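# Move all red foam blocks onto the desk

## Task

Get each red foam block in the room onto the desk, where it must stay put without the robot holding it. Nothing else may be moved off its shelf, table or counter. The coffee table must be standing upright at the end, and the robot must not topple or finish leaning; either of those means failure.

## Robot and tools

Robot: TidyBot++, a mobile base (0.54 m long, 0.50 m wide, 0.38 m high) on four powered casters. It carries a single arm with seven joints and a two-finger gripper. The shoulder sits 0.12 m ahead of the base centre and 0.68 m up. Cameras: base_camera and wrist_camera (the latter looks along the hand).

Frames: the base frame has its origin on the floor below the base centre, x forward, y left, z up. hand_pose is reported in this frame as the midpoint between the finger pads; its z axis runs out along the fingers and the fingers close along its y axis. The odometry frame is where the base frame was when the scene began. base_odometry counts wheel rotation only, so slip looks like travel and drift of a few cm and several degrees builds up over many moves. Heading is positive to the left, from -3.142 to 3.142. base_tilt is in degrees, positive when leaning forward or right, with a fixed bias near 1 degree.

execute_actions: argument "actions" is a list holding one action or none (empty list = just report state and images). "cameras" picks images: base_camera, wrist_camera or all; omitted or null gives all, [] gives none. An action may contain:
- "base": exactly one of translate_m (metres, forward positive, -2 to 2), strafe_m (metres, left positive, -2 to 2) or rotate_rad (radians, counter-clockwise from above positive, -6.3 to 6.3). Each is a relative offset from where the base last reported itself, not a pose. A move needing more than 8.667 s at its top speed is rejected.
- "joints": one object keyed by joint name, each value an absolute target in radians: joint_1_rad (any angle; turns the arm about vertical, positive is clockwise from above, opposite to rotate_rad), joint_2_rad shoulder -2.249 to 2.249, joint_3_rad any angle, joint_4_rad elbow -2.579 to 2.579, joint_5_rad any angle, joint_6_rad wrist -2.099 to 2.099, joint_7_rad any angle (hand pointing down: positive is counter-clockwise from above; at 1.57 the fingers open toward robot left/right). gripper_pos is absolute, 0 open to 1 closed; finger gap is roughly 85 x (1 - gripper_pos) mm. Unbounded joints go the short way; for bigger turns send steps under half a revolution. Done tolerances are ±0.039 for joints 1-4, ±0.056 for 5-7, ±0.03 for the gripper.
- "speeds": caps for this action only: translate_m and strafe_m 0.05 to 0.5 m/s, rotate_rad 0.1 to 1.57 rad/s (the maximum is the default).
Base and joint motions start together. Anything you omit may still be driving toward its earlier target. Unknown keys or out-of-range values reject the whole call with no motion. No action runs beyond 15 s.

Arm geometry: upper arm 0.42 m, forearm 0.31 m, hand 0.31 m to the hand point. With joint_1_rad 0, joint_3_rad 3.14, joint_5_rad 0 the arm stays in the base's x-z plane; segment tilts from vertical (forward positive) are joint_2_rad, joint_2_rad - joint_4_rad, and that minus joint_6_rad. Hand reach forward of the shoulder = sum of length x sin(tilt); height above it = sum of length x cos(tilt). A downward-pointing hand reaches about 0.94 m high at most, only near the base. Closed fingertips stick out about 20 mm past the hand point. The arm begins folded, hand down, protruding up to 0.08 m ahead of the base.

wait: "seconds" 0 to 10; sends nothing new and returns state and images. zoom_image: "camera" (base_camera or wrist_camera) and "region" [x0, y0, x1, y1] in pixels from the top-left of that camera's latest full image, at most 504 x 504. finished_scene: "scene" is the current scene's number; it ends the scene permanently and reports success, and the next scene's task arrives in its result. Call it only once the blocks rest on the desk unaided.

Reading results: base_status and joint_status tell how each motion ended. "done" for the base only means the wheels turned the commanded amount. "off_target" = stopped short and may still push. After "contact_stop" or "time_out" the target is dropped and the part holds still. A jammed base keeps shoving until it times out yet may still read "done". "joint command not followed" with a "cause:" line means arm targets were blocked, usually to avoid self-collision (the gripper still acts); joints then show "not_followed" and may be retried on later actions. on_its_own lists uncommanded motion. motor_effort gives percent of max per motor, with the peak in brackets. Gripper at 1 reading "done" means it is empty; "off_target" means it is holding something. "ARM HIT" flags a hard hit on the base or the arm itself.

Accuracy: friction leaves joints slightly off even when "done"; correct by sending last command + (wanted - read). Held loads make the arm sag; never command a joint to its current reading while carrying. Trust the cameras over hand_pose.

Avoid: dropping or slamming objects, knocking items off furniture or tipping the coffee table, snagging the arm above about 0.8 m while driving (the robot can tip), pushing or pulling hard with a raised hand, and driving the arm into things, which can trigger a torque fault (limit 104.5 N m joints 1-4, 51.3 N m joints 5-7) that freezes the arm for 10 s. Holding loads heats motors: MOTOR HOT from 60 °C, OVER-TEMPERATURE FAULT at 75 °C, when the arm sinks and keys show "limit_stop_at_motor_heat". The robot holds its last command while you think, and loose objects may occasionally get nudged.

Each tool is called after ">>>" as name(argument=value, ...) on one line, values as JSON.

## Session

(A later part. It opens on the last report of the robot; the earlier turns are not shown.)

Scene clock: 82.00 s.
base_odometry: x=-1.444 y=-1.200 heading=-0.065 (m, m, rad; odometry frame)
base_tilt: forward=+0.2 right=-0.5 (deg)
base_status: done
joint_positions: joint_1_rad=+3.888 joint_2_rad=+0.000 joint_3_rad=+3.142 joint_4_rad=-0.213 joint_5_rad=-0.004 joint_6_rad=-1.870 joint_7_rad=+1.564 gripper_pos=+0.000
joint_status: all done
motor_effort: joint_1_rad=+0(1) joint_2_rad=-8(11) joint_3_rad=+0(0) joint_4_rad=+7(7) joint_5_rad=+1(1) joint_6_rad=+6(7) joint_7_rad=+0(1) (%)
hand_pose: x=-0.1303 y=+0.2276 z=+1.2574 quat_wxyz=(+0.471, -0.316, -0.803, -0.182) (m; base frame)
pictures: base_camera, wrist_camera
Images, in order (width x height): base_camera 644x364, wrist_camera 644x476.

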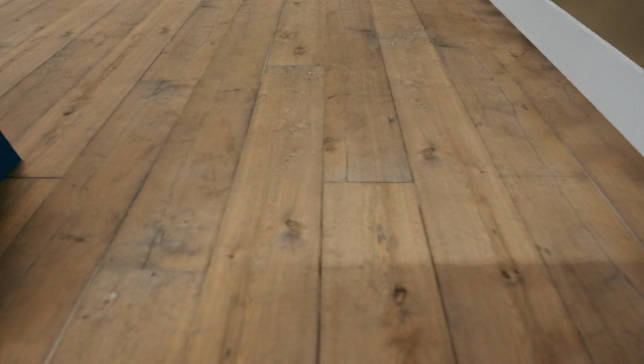

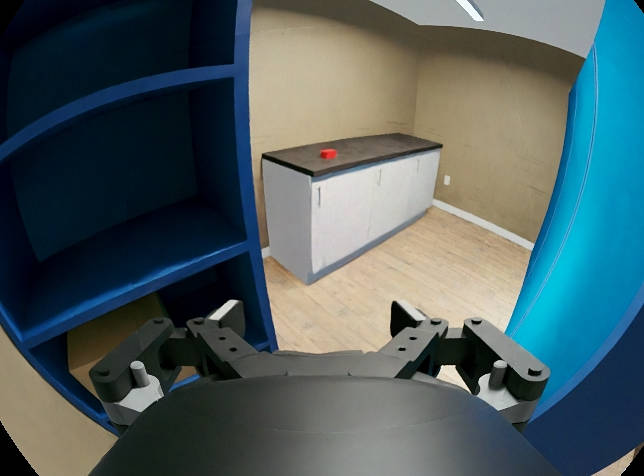

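>>> execute_actions(actions=[{"base": {"translate_m": -0.3}, "joints": {"joint_1_rad": 4.7, "joint_6_rad": -2.05}}])

Scene clock: 88.03 s.
base_odometry: x=-1.744 y=-1.181 heading=-0.065 (m, m, rad; odometry frame)
base_tilt: forward=+0.3 right=-0.5 (deg)
base_status: done
joint_positions: joint_1_rad=+4.689 joint_2_rad=+0.000 joint_3_rad=+3.142 joint_4_rad=-0.212 joint_5_rad=-0.004 joint_6_rad=-2.028 joint_7_rad=+1.564 gripper_pos=+0.000
joint_status: all done
motor_effort: joint_1_rad=+0(2) joint_2_rad=-7(12) joint_3_rad=+0(1) joint_4_rad=+6(8) joint_5_rad=+1(2) joint_6_rad=+6(7) joint_7_rad=-1(0) (%)
hand_pose: x=+0.1094 y=+0.3103 z=+1.2167 quat_wxyz=(+0.313, -0.630, -0.643, -0.302) (m; base frame)
pictures: base_camera, wrist_camera
Images, in order (width x height): base_camera 644x364, wrist_camera 644x476.

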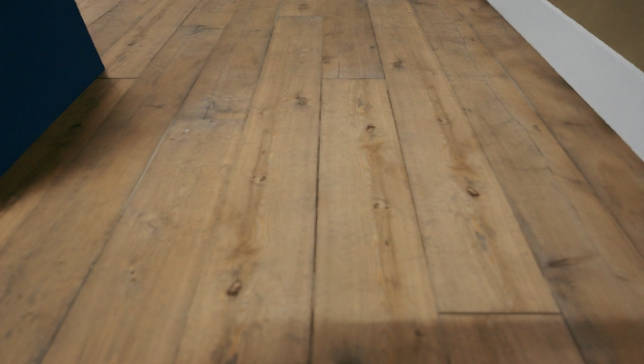

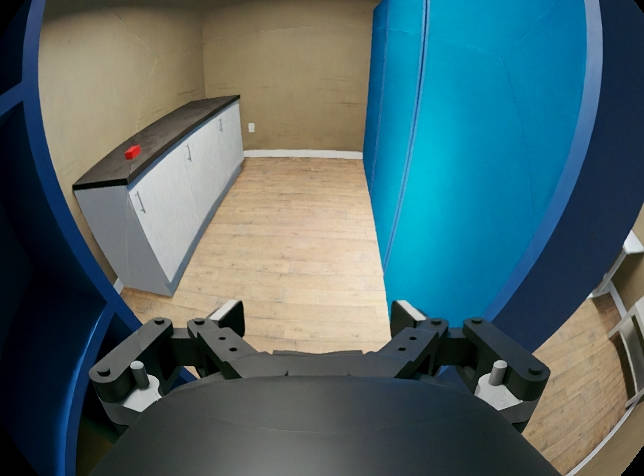

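>>> execute_actions(actions=[{"base": {"strafe_m": 1.75}, "joints": {"joint_1_rad": 2.9}}])

Scene clock: 93.97 s.
base_odometry: x=-1.630 y=+0.566 heading=-0.065 (m, m, rad; odometry frame)
base_tilt: forward=+0.2 right=-0.5 (deg)
base_status: done
joint_positions: joint_1_rad=+2.912 joint_2_rad=-0.002 joint_3_rad=+3.142 joint_4_rad=-0.211 joint_5_rad=-0.004 joint_6_rad=-2.030 joint_7_rad=+1.564 gripper_pos=+0.000
joint_status: all done
motor_effort: joint_1_rad=+0(0) joint_2_rad=-7(10) joint_3_rad=+0(1) joint_4_rad=+7(7) joint_5_rad=+1(0) joint_6_rad=+6(6) joint_7_rad=+0(0) (%)
hand_pose: x=-0.1813 y=-0.0727 z=+1.2170 quat_wxyz=(+0.433, +0.102, -0.894, +0.052) (m; base frame)
pictures: base_camera, wrist_camera
Images, in order (width x height): base_camera 644x364, wrist_camera 644x476.

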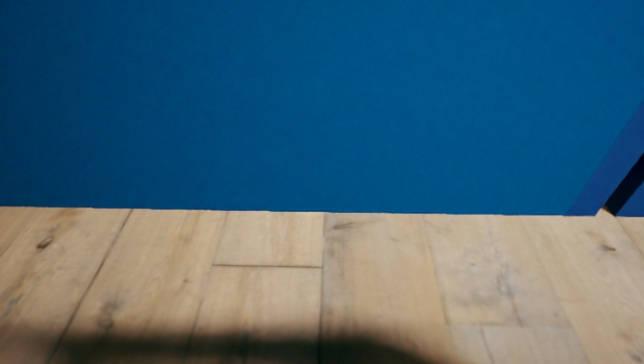

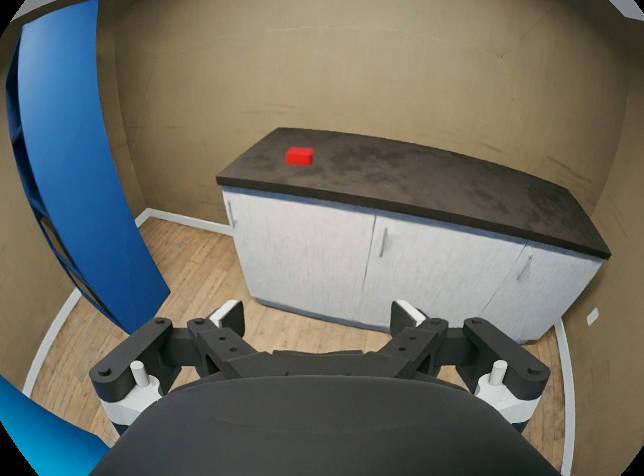

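>>> zoom_image(camera="wrist_camera", region=[210, 110, 370, 220])

Region (210, 110, 370, 220) of wrist_camera's 644x476 image, scaled by 3.150; it fills the top 346 rows of this view, and the rest is white.

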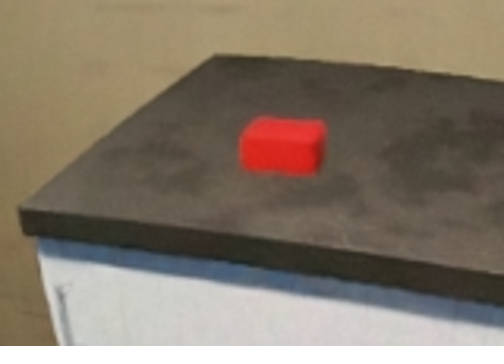

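>>> execute_actions(actions=[{"base": {"rotate_rad": -3.1416}, "joints": {"joint_1_rad": -0.01}}], cameras=[])

>>> execute_actions(actions=[{"base": {"strafe_m": 0.37}}])

Scene clock: 100.40 s.
base_odometry: x=-1.630 y=+0.566 heading=+3.077 (m, m, rad; odometry frame)
base_tilt: forward=+0.2 right=-0.5 (deg)
base_status: done
joint_positions: joint_1_rad=+0.002 joint_2_rad=-0.002 joint_3_rad=+3.142 joint_4_rad=-0.211 joint_5_rad=-0.004 joint_6_rad=-2.030 joint_7_rad=+1.564 gripper_pos=+0.000
joint_status: all done
motor_effort: joint_1_rad=+0(0) joint_2_rad=-8(10) joint_3_rad=+0(0) joint_4_rad=+6(7) joint_5_rad=+0(0) joint_6_rad=+6(6) joint_7_rad=+0(0) (%)
hand_pose: x=+0.4280 y=+0.0018 z=+1.2170 quat_wxyz=(-0.002, +0.900, -0.002, +0.436) (m; base frame)
pictures: none
No camera images: the call's "cameras" was empty. Leave "cameras" out to get every camera's image.

Scene clock: 102.50 s.
base_odometry: x=-1.654 y=+0.196 heading=+3.076 (m, m, rad; odometry frame)
base_tilt: forward=+0.2 right=-0.5 (deg)
base_status: done
joint_positions: joint_1_rad=-0.001 joint_2_rad=-0.002 joint_3_rad=+3.142 joint_4_rad=-0.211 joint_5_rad=-0.004 joint_6_rad=-2.030 joint_7_rad=+1.564 gripper_pos=+0.000
joint_status: not commanded
motor_effort: joint_1_rad=+0(1) joint_2_rad=-8(8) joint_3_rad=+0(1) joint_4_rad=+6(7) joint_5_rad=+1(0) joint_6_rad=+6(6) joint_7_rad=+0(0) (%)
hand_pose: x=+0.4280 y=+0.0027 z=+1.2170 quat_wxyz=(-0.003, +0.900, -0.001, +0.436) (m; base frame)
pictures: base_camera, wrist_camera
Images, in order (width x height): base_camera 644x364, wrist_camera 644x476.

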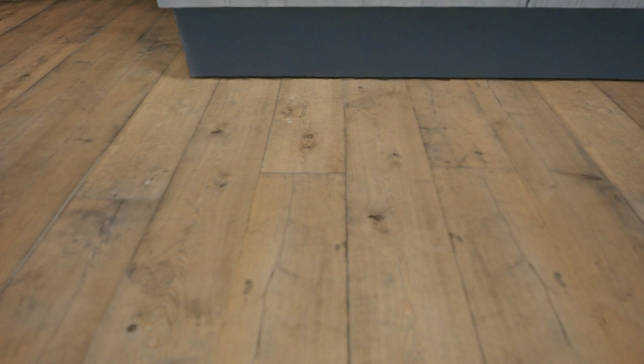

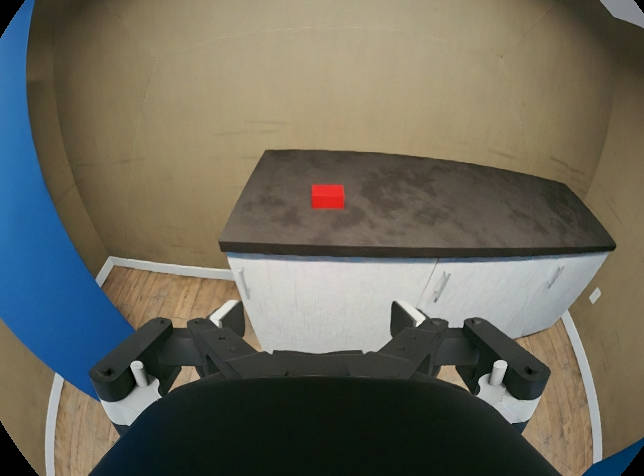

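>>> execute_actions(actions=[{"base": {"translate_m": 0.54}, "joints": {"joint_1_rad": 0.03, "joint_2_rad": 0.1, "joint_4_rad": -0.73, "joint_6_rad": -2.09, "joint_7_rad": 3.17}}])

Scene clock: 107.00 s.
base_odometry: x=-2.193 y=+0.231 heading=+3.077 (m, m, rad; odometry frame)
base_tilt: forward=+0.3 right=-0.5 (deg)
base_status: done
joint_positions: joint_1_rad=+0.016 joint_2_rad=+0.108 joint_3_rad=+3.142 joint_4_rad=-0.722 joint_5_rad=-0.004 joint_6_rad=-2.068 joint_7_rad=+3.142 gripper_pos=+0.000
joint_status: all done
motor_effort: joint_1_rad=+0(0) joint_2_rad=-19(23) joint_3_rad=+0(0) joint_4_rad=+12(12) joint_5_rad=+1(0) joint_6_rad=+0(6) joint_7_rad=+0(1) (%)
hand_pose: x=+0.4716 y=-0.0033 z=+1.0101 quat_wxyz=(+0.085, +0.707, +0.697, +0.086) (m; base frame)
pictures: base_camera, wrist_camera
Images, in order (width x height): base_camera 644x364, wrist_camera 644x476.

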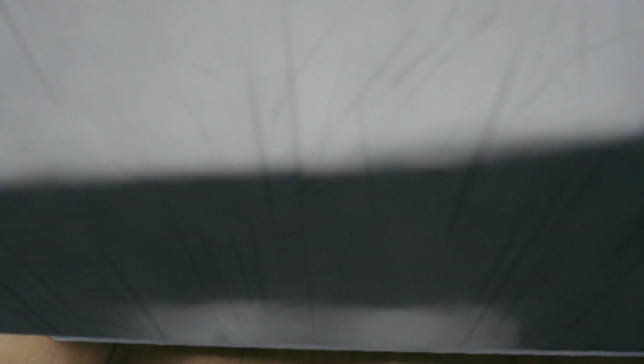

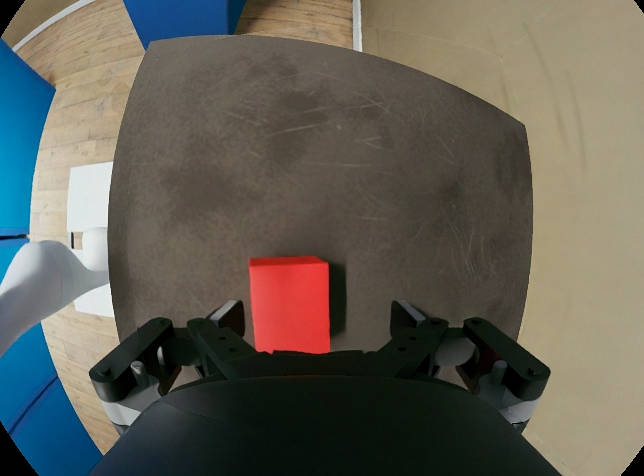

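>>> execute_actions(actions=[{"joints": {"joint_4_rad": -0.875}}], cameras=["wrist_camera"])

Scene clock: 110.13 s.
base_odometry: x=-2.193 y=+0.231 heading=+3.077 (m, m, rad; odometry frame)
base_tilt: forward=+0.3 right=-0.5 (deg)
base_status: not commanded
joint_positions: joint_1_rad=+0.016 joint_2_rad=+0.108 joint_3_rad=+3.142 joint_4_rad=-0.863 joint_5_rad=-0.004 joint_6_rad=-2.068 joint_7_rad=+3.142 gripper_pos=+0.000
joint_status: all done
motor_effort: joint_1_rad=+0(0) joint_2_rad=-18(20) joint_3_rad=+0(1) joint_4_rad=+13(13) joint_5_rad=+0(0) joint_6_rad=-1(0) joint_7_rad=+0(0) (%)
hand_pose: x=+0.4560 y=-0.0031 z=+0.9679 quat_wxyz=(+0.036, +0.711, +0.701, +0.037) (m; base frame)
pictures: wrist_camera
Images, in order (width x height): wrist_camera 644x476.

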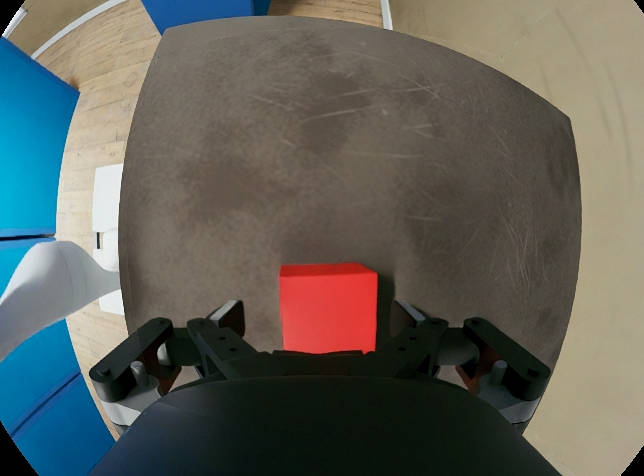

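>>> execute_actions(actions=[{"joints": {"joint_2_rad": 0.163, "joint_4_rad": -0.91}}], cameras=["wrist_camera"])

Scene clock: 111.87 s.
base_odometry: x=-2.193 y=+0.231 heading=+3.077 (m, m, rad; odometry frame)
base_tilt: forward=+0.3 right=-0.5 (deg)
base_status: not commanded
joint_positions: joint_1_rad=+0.016 joint_2_rad=+0.153 joint_3_rad=+3.142 joint_4_rad=-0.896 joint_5_rad=-0.004 joint_6_rad=-2.069 joint_7_rad=+3.142 gripper_pos=+0.000
joint_status: all done
motor_effort: joint_1_rad=+0(0) joint_2_rad=-21(22) joint_3_rad=+0(0) joint_4_rad=+12(14) joint_5_rad=+1(0) joint_6_rad=-2(0) joint_7_rad=+0(0) (%)
hand_pose: x=+0.4631 y=-0.0032 z=+0.9432 quat_wxyz=(+0.007, +0.712, +0.702, +0.010) (m; base frame)
pictures: wrist_camera
Images, in order (width x height): wrist_camera 644x476.

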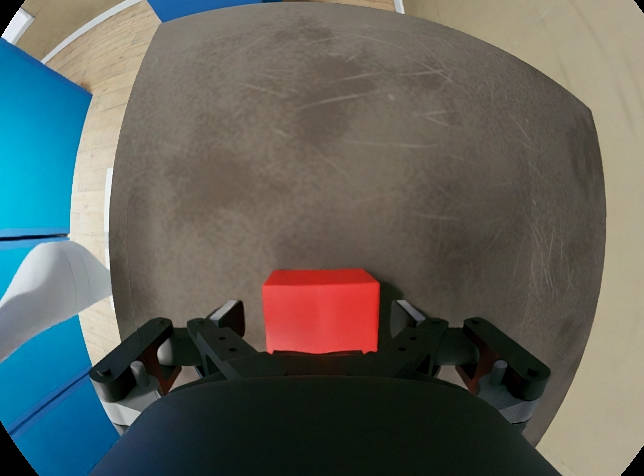

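Block is centred between the fingers (116 px wide, so just above contact height). Closing.

>>> execute_actions(actions=[{"joints": {"gripper_pos": 1.0}}], cameras=["wrist_camera"])

Scene clock: 127.10 s.
base_odometry: x=-2.193 y=+0.231 heading=+3.077 (m, m, rad; odometry frame)
base_tilt: forward=+0.3 right=-0.5 (deg)
base_status: not commanded
joint_positions: joint_1_rad=+0.018 joint_2_rad=+0.150 joint_3_rad=+3.142 joint_4_rad=-0.892 joint_5_rad=-0.004 joint_6_rad=-2.069 joint_7_rad=+3.142 gripper_pos=+0.403
joint_status: gripper_pos off_target (ended at +0.403, target +1.000)
motor_effort: joint_1_rad=+0(1) joint_2_rad=-21(22) joint_3_rad=+0(0) joint_4_rad=+13(13) joint_5_rad=+1(2) joint_6_rad=-1(8) joint_7_rad=+1(1) (%)
hand_pose: x=+0.4628 y=-0.0037 z=+0.9454 quat_wxyz=(+0.010, +0.712, +0.702, +0.012) (m; base frame)
pictures: wrist_camera
Images, in order (width x height): wrist_camera 644x476.

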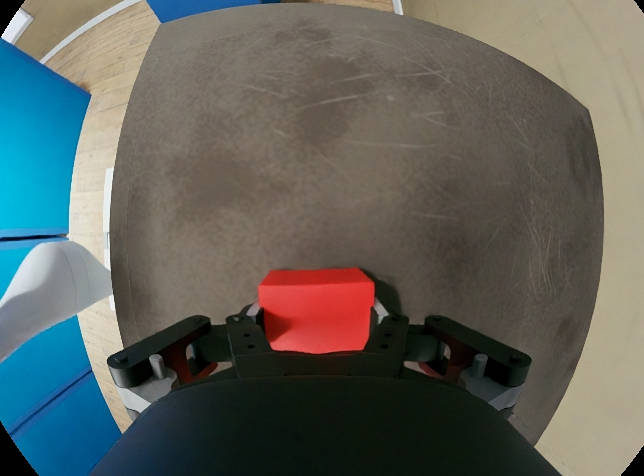

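>>> execute_actions(actions=[{"joints": {"joint_2_rad": 0.1, "joint_4_rad": -0.65, "joint_5_rad": -0.85}}], cameras=["wrist_camera"])

Scene clock: 130.03 s.
base_odometry: x=-2.193 y=+0.231 heading=+3.077 (m, m, rad; odometry frame)
base_tilt: forward=+0.3 right=-0.5 (deg)
base_status: not commanded
joint_positions: joint_1_rad=+0.023 joint_2_rad=+0.108 joint_3_rad=+3.142 joint_4_rad=-0.661 joint_5_rad=-0.840 joint_6_rad=-2.069 joint_7_rad=+3.142 gripper_pos=+0.403
joint_status: all done
motor_effort: joint_1_rad=+0(1) joint_2_rad=-16(24) joint_3_rad=+0(1) joint_4_rad=+10(15) joint_5_rad=-3(4) joint_6_rad=+3(7) joint_7_rad=+0(1) (%)
hand_pose: x=+0.4149 y=+0.1980 z=+1.0923 quat_wxyz=(-0.128, +0.473, +0.808, +0.329) (m; base frame)
pictures: wrist_camera
Images, in order (width x height): wrist_camera 644x476.

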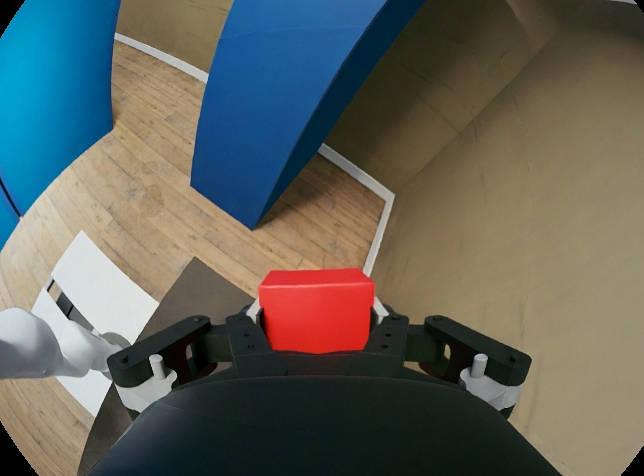

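>>> execute_actions(actions=[{"base": {"translate_m": -0.54}, "joints": {"joint_1_rad": -1.57, "joint_2_rad": 0.0, "joint_4_rad": -0.4, "joint_5_rad": 0.02, "joint_6_rad": -1.8, "joint_7_rad": 1.54}}])

Scene clock: 136.03 s.
base_odometry: x=-1.654 y=+0.197 heading=+3.078 (m, m, rad; odometry frame)
base_tilt: forward=+0.2 right=-0.5 (deg)
base_status: done
joint_positions: joint_1_rad=-1.558 joint_2_rad=+0.022 joint_3_rad=+3.140 joint_4_rad=-0.419 joint_5_rad=-0.002 joint_6_rad=-1.824 joint_7_rad=+1.573 gripper_pos=+0.403
joint_status: all done
motor_effort: joint_1_rad=+0(3) joint_2_rad=-13(22) joint_3_rad=+0(2) joint_4_rad=+10(12) joint_5_rad=+1(5) joint_6_rad=+6(6) joint_7_rad=+0(0) (%)
hand_pose: x=+0.1213 y=+0.3826 z=+1.1878 quat_wxyz=(-0.299, +0.642, +0.638, +0.302) (m; base frame)
pictures: base_camera, wrist_camera
Images, in order (width x height): base_camera 644x364, wrist_camera 644x476.

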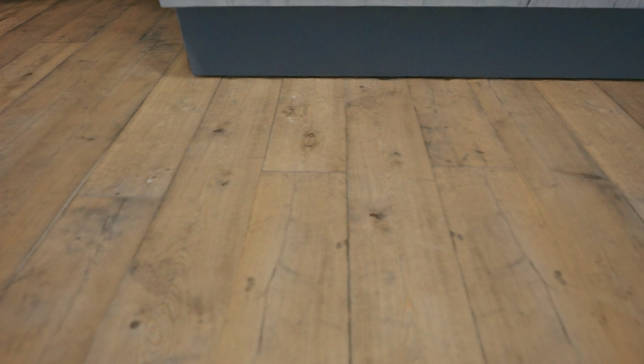

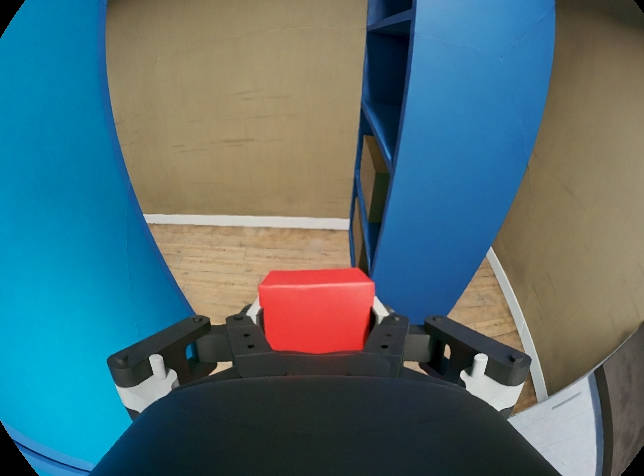

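>>> execute_actions(actions=[{"base": {"strafe_m": 1.4}, "joints": {"joint_1_rad": -3.15}}])

Scene clock: 140.93 s.
base_odometry: x=-1.743 y=-1.201 heading=+3.078 (m, m, rad; odometry frame)
base_tilt: forward=+0.2 right=-0.5 (deg)
base_status: done
joint_positions: joint_1_rad=-3.139 joint_2_rad=+0.004 joint_3_rad=+3.140 joint_4_rad=-0.414 joint_5_rad=+0.003 joint_6_rad=-1.823 joint_7_rad=+1.573 gripper_pos=+0.403
joint_status: all done
motor_effort: joint_1_rad=+0(1) joint_2_rad=-11(15) joint_3_rad=+0(1) joint_4_rad=+10(11) joint_5_rad=+1(0) joint_6_rad=+6(7) joint_7_rad=+0(1) (%)
hand_pose: x=-0.2545 y=-0.0003 z=+1.1964 quat_wxyz=(-0.435, +0.000, +0.900, +0.002) (m; base frame)
pictures: base_camera, wrist_camera
Images, in order (width x height): base_camera 644x364, wrist_camera 644x476.

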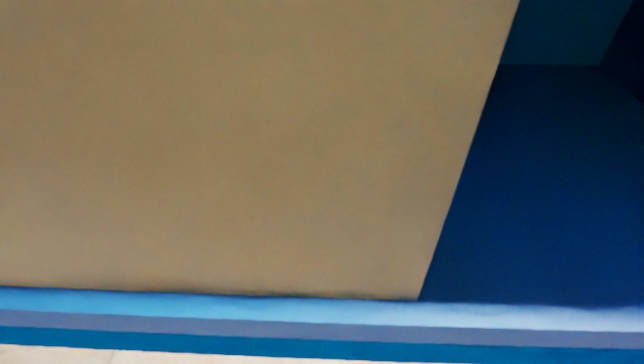

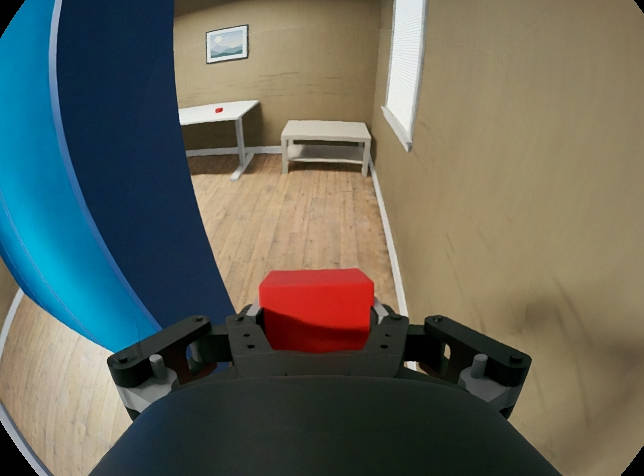

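>>> execute_actions(actions=[{"base": {"translate_m": -2.0}}], cameras=["wrist_camera"])

Scene clock: 146.80 s.
base_odometry: x=+0.253 y=-1.329 heading=+3.078 (m, m, rad; odometry frame)
base_tilt: forward=+0.2 right=-0.5 (deg)
base_status: done
joint_positions: joint_1_rad=-3.139 joint_2_rad=+0.004 joint_3_rad=+3.140 joint_4_rad=-0.413 joint_5_rad=+0.003 joint_6_rad=-1.820 joint_7_rad=+1.573 gripper_pos=+0.403
joint_status: not commanded
motor_effort: joint_1_rad=+0(0) joint_2_rad=-12(16) joint_3_rad=+0(0) joint_4_rad=+9(11) joint_5_rad=+1(0) joint_6_rad=+5(6) joint_7_rad=+0(0) (%)
hand_pose: x=-0.2549 y=-0.0003 z=+1.1975 quat_wxyz=(-0.437, +0.000, +0.900, +0.002) (m; base frame)
pictures: wrist_camera
Images, in order (width x height): wrist_camera 644x476.

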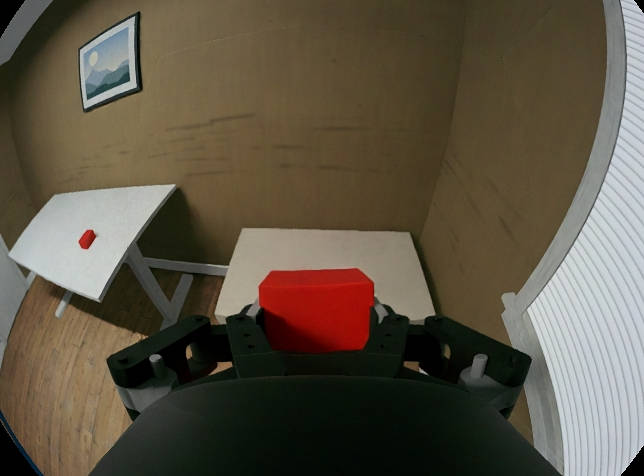

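>>> execute_actions(actions=[{"base": {"strafe_m": -1.35}, "joints": {"joint_2_rad": 0.44, "joint_4_rad": -0.825, "joint_6_rad": -1.91}}])

Scene clock: 151.37 s.
base_odometry: x=+0.339 y=+0.019 heading=+3.078 (m, m, rad; odometry frame)
base_tilt: forward=+0.2 right=-0.4 (deg)
base_status: done
joint_positions: joint_1_rad=-3.150 joint_2_rad=+0.449 joint_3_rad=+3.140 joint_4_rad=-0.824 joint_5_rad=+0.004 joint_6_rad=-1.888 joint_7_rad=+1.573 gripper_pos=+0.403
joint_status: all done
motor_effort: joint_1_rad=+0(2) joint_2_rad=-33(42) joint_3_rad=+0(1) joint_4_rad=+14(17) joint_5_rad=+1(0) joint_6_rad=-1(6) joint_7_rad=+1(0) (%)
hand_pose: x=-0.3582 y=-0.0048 z=+0.8417 quat_wxyz=(+0.010, -0.006, +1.000, +0.002) (m; base frame)
pictures: base_camera, wrist_camera
Images, in order (width x height): base_camera 644x364, wrist_camera 644x476.

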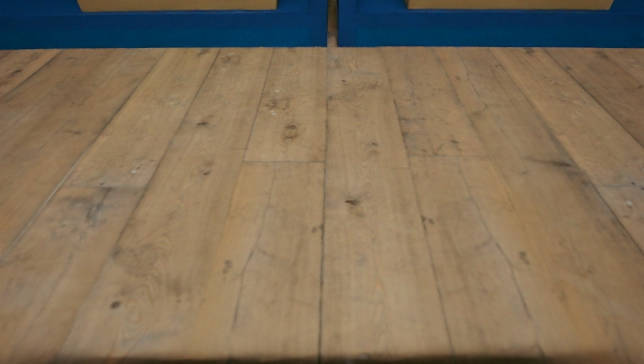

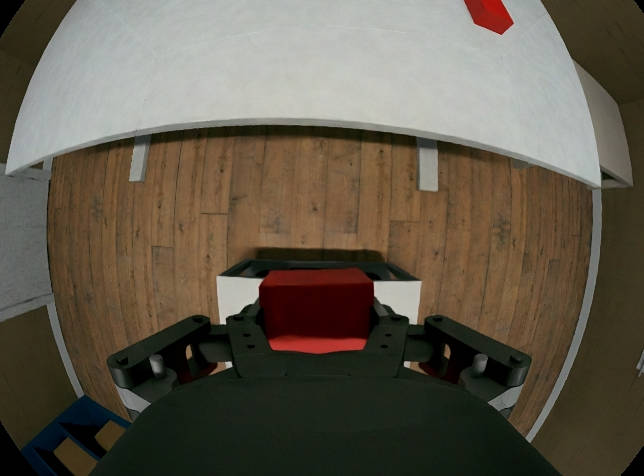

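>>> execute_actions(actions=[{"base": {"translate_m": -0.33}, "joints": {"joint_2_rad": 0.545, "joint_6_rad": -1.752}}], cameras=["wrist_camera"])

Scene clock: 154.07 s.
base_odometry: x=+0.669 y=-0.002 heading=+3.078 (m, m, rad; odometry frame)
base_tilt: forward=+0.2 right=-0.5 (deg)
base_status: done
joint_positions: joint_1_rad=-3.150 joint_2_rad=+0.537 joint_3_rad=+3.140 joint_4_rad=-0.824 joint_5_rad=+0.004 joint_6_rad=-1.768 joint_7_rad=+1.573 gripper_pos=+0.403
joint_status: all done
motor_effort: joint_1_rad=+0(1) joint_2_rad=-36(41) joint_3_rad=+0(1) joint_4_rad=+15(16) joint_5_rad=+1(1) joint_6_rad=-2(1) joint_7_rad=+0(0) (%)
hand_pose: x=-0.4075 y=-0.0052 z=+0.7976 quat_wxyz=(-0.006, -0.006, +1.000, +0.002) (m; base frame)
pictures: wrist_camera
Images, in order (width x height): wrist_camera 644x476.

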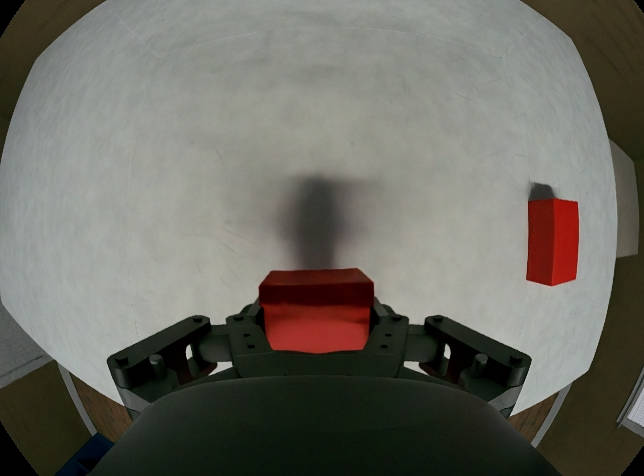

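>>> execute_actions(actions=[{"joints": {"joint_2_rad": 0.618, "joint_6_rad": -1.69}}], cameras=["wrist_camera"])

Scene clock: 155.50 s.
base_odometry: x=+0.669 y=-0.002 heading=+3.078 (m, m, rad; odometry frame)
base_tilt: forward=+0.2 right=-0.5 (deg)
base_status: not commanded
joint_positions: joint_1_rad=-3.150 joint_2_rad=+0.613 joint_3_rad=+3.140 joint_4_rad=-0.824 joint_5_rad=+0.004 joint_6_rad=-1.708 joint_7_rad=+1.573 gripper_pos=+0.403
joint_status: all done
motor_effort: joint_1_rad=+0(0) joint_2_rad=-40(43) joint_3_rad=-1(1) joint_4_rad=+15(15) joint_5_rad=+1(1) joint_6_rad=-1(1) joint_7_rad=+0(1) (%)
hand_pose: x=-0.4336 y=-0.0055 z=+0.7565 quat_wxyz=(+0.002, -0.006, +1.000, +0.002) (m; base frame)
pictures: wrist_camera
Images, in order (width x height): wrist_camera 644x476.

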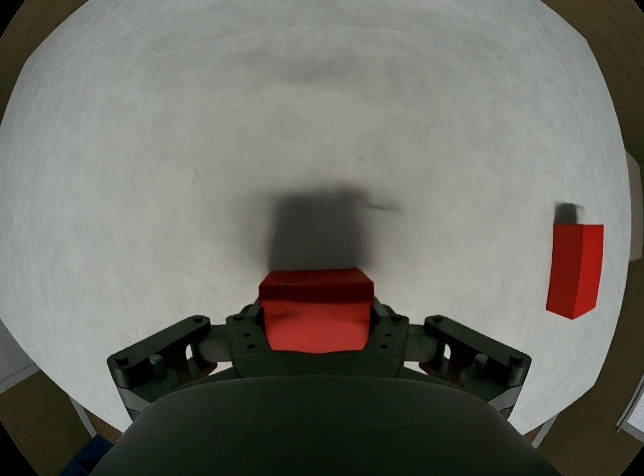

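>>> execute_actions(actions=[{"joints": {"gripper_pos": 0.0}}], cameras=["wrist_camera"])

Scene clock: 156.90 s.
base_odometry: x=+0.669 y=-0.002 heading=+3.078 (m, m, rad; odometry frame)
base_tilt: forward=+0.2 right=-0.5 (deg)
base_status: not commanded
joint_positions: joint_1_rad=-3.150 joint_2_rad=+0.613 joint_3_rad=+3.140 joint_4_rad=-0.824 joint_5_rad=+0.004 joint_6_rad=-1.708 joint_7_rad=+1.573 gripper_pos=+0.000
joint_status: all done
motor_effort: joint_1_rad=+0(0) joint_2_rad=-39(40) joint_3_rad=+0(0) joint_4_rad=+15(15) joint_5_rad=+1(1) joint_6_rad=-1(2) joint_7_rad=+0(1) (%)
hand_pose: x=-0.4336 y=-0.0055 z=+0.7565 quat_wxyz=(+0.002, -0.006, +1.000, +0.002) (m; base frame)
pictures: wrist_camera
Images, in order (width x height): wrist_camera 644x476.

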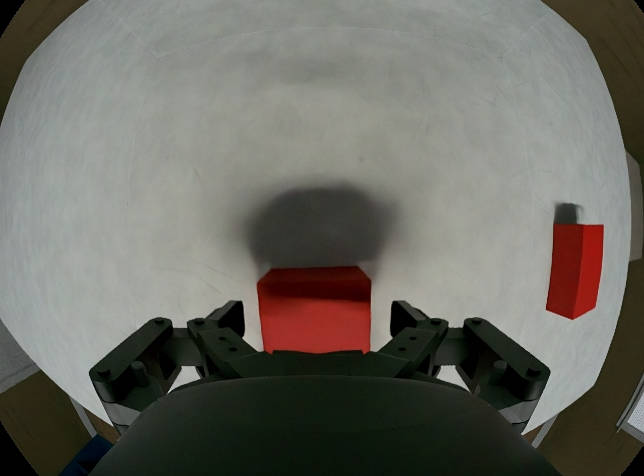

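>>> execute_actions(actions=[{"base": {"translate_m": 0.3}, "joints": {"joint_2_rad": 0.0, "joint_4_rad": -0.3, "joint_6_rad": -1.75}}], cameras=["wrist_camera"])

>>> execute_actions(actions=[{"base": {"strafe_m": -0.9}, "joints": {"joint_1_rad": -0.05}}])

Scene clock: 159.97 s.
base_odometry: x=+0.369 y=+0.017 heading=+3.078 (m, m, rad; odometry frame)
base_tilt: forward=+0.3 right=-0.5 (deg)
base_status: done
joint_positions: joint_1_rad=-3.150 joint_2_rad=-0.005 joint_3_rad=+3.140 joint_4_rad=-0.297 joint_5_rad=+0.006 joint_6_rad=-1.728 joint_7_rad=+1.573 gripper_pos=+0.000
joint_status: all done
motor_effort: joint_1_rad=+0(4) joint_2_rad=-10(46) joint_3_rad=+0(3) joint_4_rad=+8(17) joint_5_rad=+1(1) joint_6_rad=+6(7) joint_7_rad=+0(0) (%)
hand_pose: x=-0.2495 y=-0.0034 z=+1.2684 quat_wxyz=(-0.532, -0.004, +0.847, +0.000) (m; base frame)
pictures: wrist_camera
Images, in order (width x height): wrist_camera 644x476.

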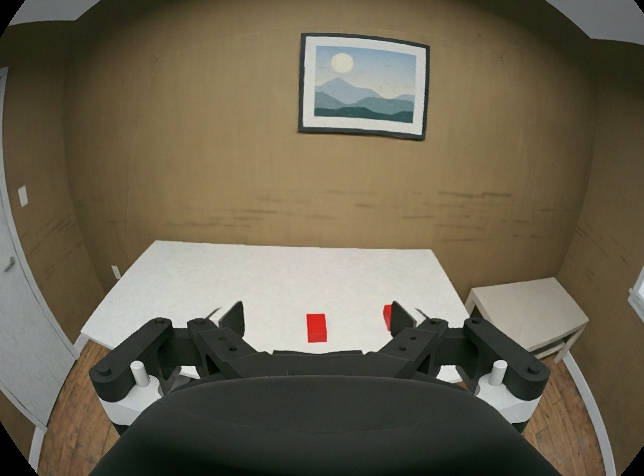

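Scene clock: 163.87 s.
base_odometry: x=+0.426 y=+0.915 heading=+3.078 (m, m, rad; odometry frame)
base_tilt: forward=+0.3 right=-0.5 (deg)
base_status: done
joint_positions: joint_1_rad=-0.061 joint_2_rad=-0.006 joint_3_rad=+3.140 joint_4_rad=-0.297 joint_5_rad=+0.006 joint_6_rad=-1.729 joint_7_rad=+1.573 gripper_pos=+0.000
joint_status: all done
motor_effort: joint_1_rad=+0(1) joint_2_rad=-9(12) joint_3_rad=+0(2) joint_4_rad=+8(9) joint_5_rad=+0(0) joint_6_rad=+6(7) joint_7_rad=+1(1) (%)
hand_pose: x=+0.4862 y=+0.0227 z=+1.2685 quat_wxyz=(-0.014, +0.846, +0.026, +0.532) (m; base frame)
pictures: base_camera, wrist_camera
Images, in order (width x height): base_camera 644x364, wrist_camera 644x476.

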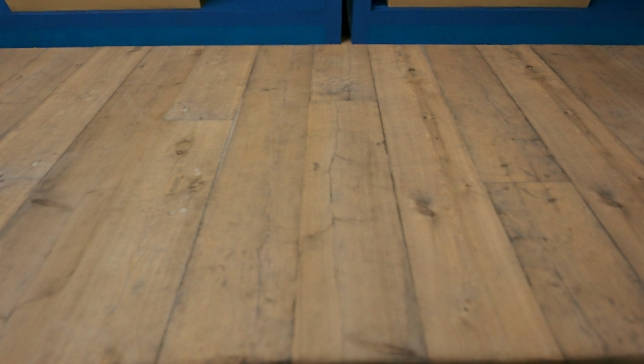

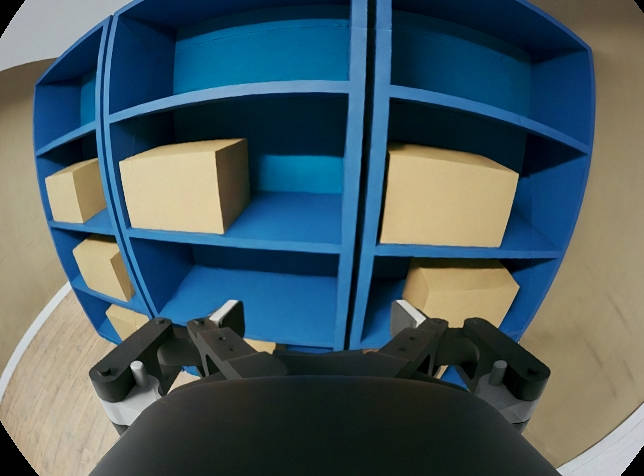

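>>> execute_actions(actions=[{"base": {"strafe_m": -0.5}, "joints": {"joint_2_rad": -0.3, "joint_4_rad": -1.0, "joint_6_rad": -1.55}}])

Scene clock: 166.87 s.
base_odometry: x=+0.457 y=+1.414 heading=+3.078 (m, m, rad; odometry frame)
base_tilt: forward=+0.3 right=-0.5 (deg)
base_status: done
joint_positions: joint_1_rad=-0.059 joint_2_rad=-0.281 joint_3_rad=+3.142 joint_4_rad=-0.985 joint_5_rad=+0.007 joint_6_rad=-1.573 joint_7_rad=+1.573 gripper_pos=+0.000
joint_status: all done
motor_effort: joint_1_rad=+0(1) joint_2_rad=-4(12) joint_3_rad=+0(2) joint_4_rad=+13(14) joint_5_rad=+1(1) joint_6_rad=+5(6) joint_7_rad=+0(0) (%)
hand_pose: x=+0.4423 y=+0.0184 z=+1.1236 quat_wxyz=(-0.009, +0.908, +0.027, +0.419) (m; base frame)
pictures: base_camera, wrist_camera
Images, in order (width x height): base_camera 644x364, wrist_camera 644x476.

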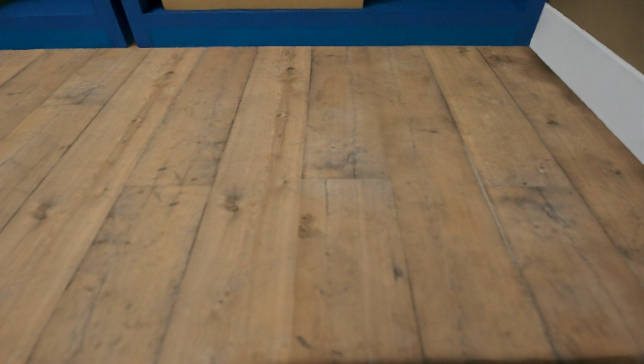

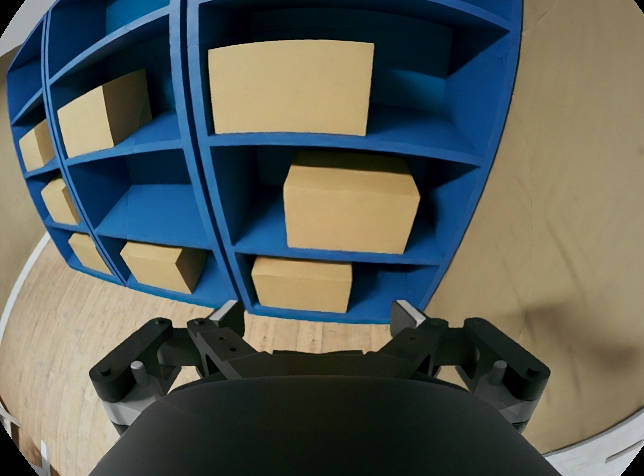

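>>> finished_scene(scene=1)

The scene is finished: the task was done.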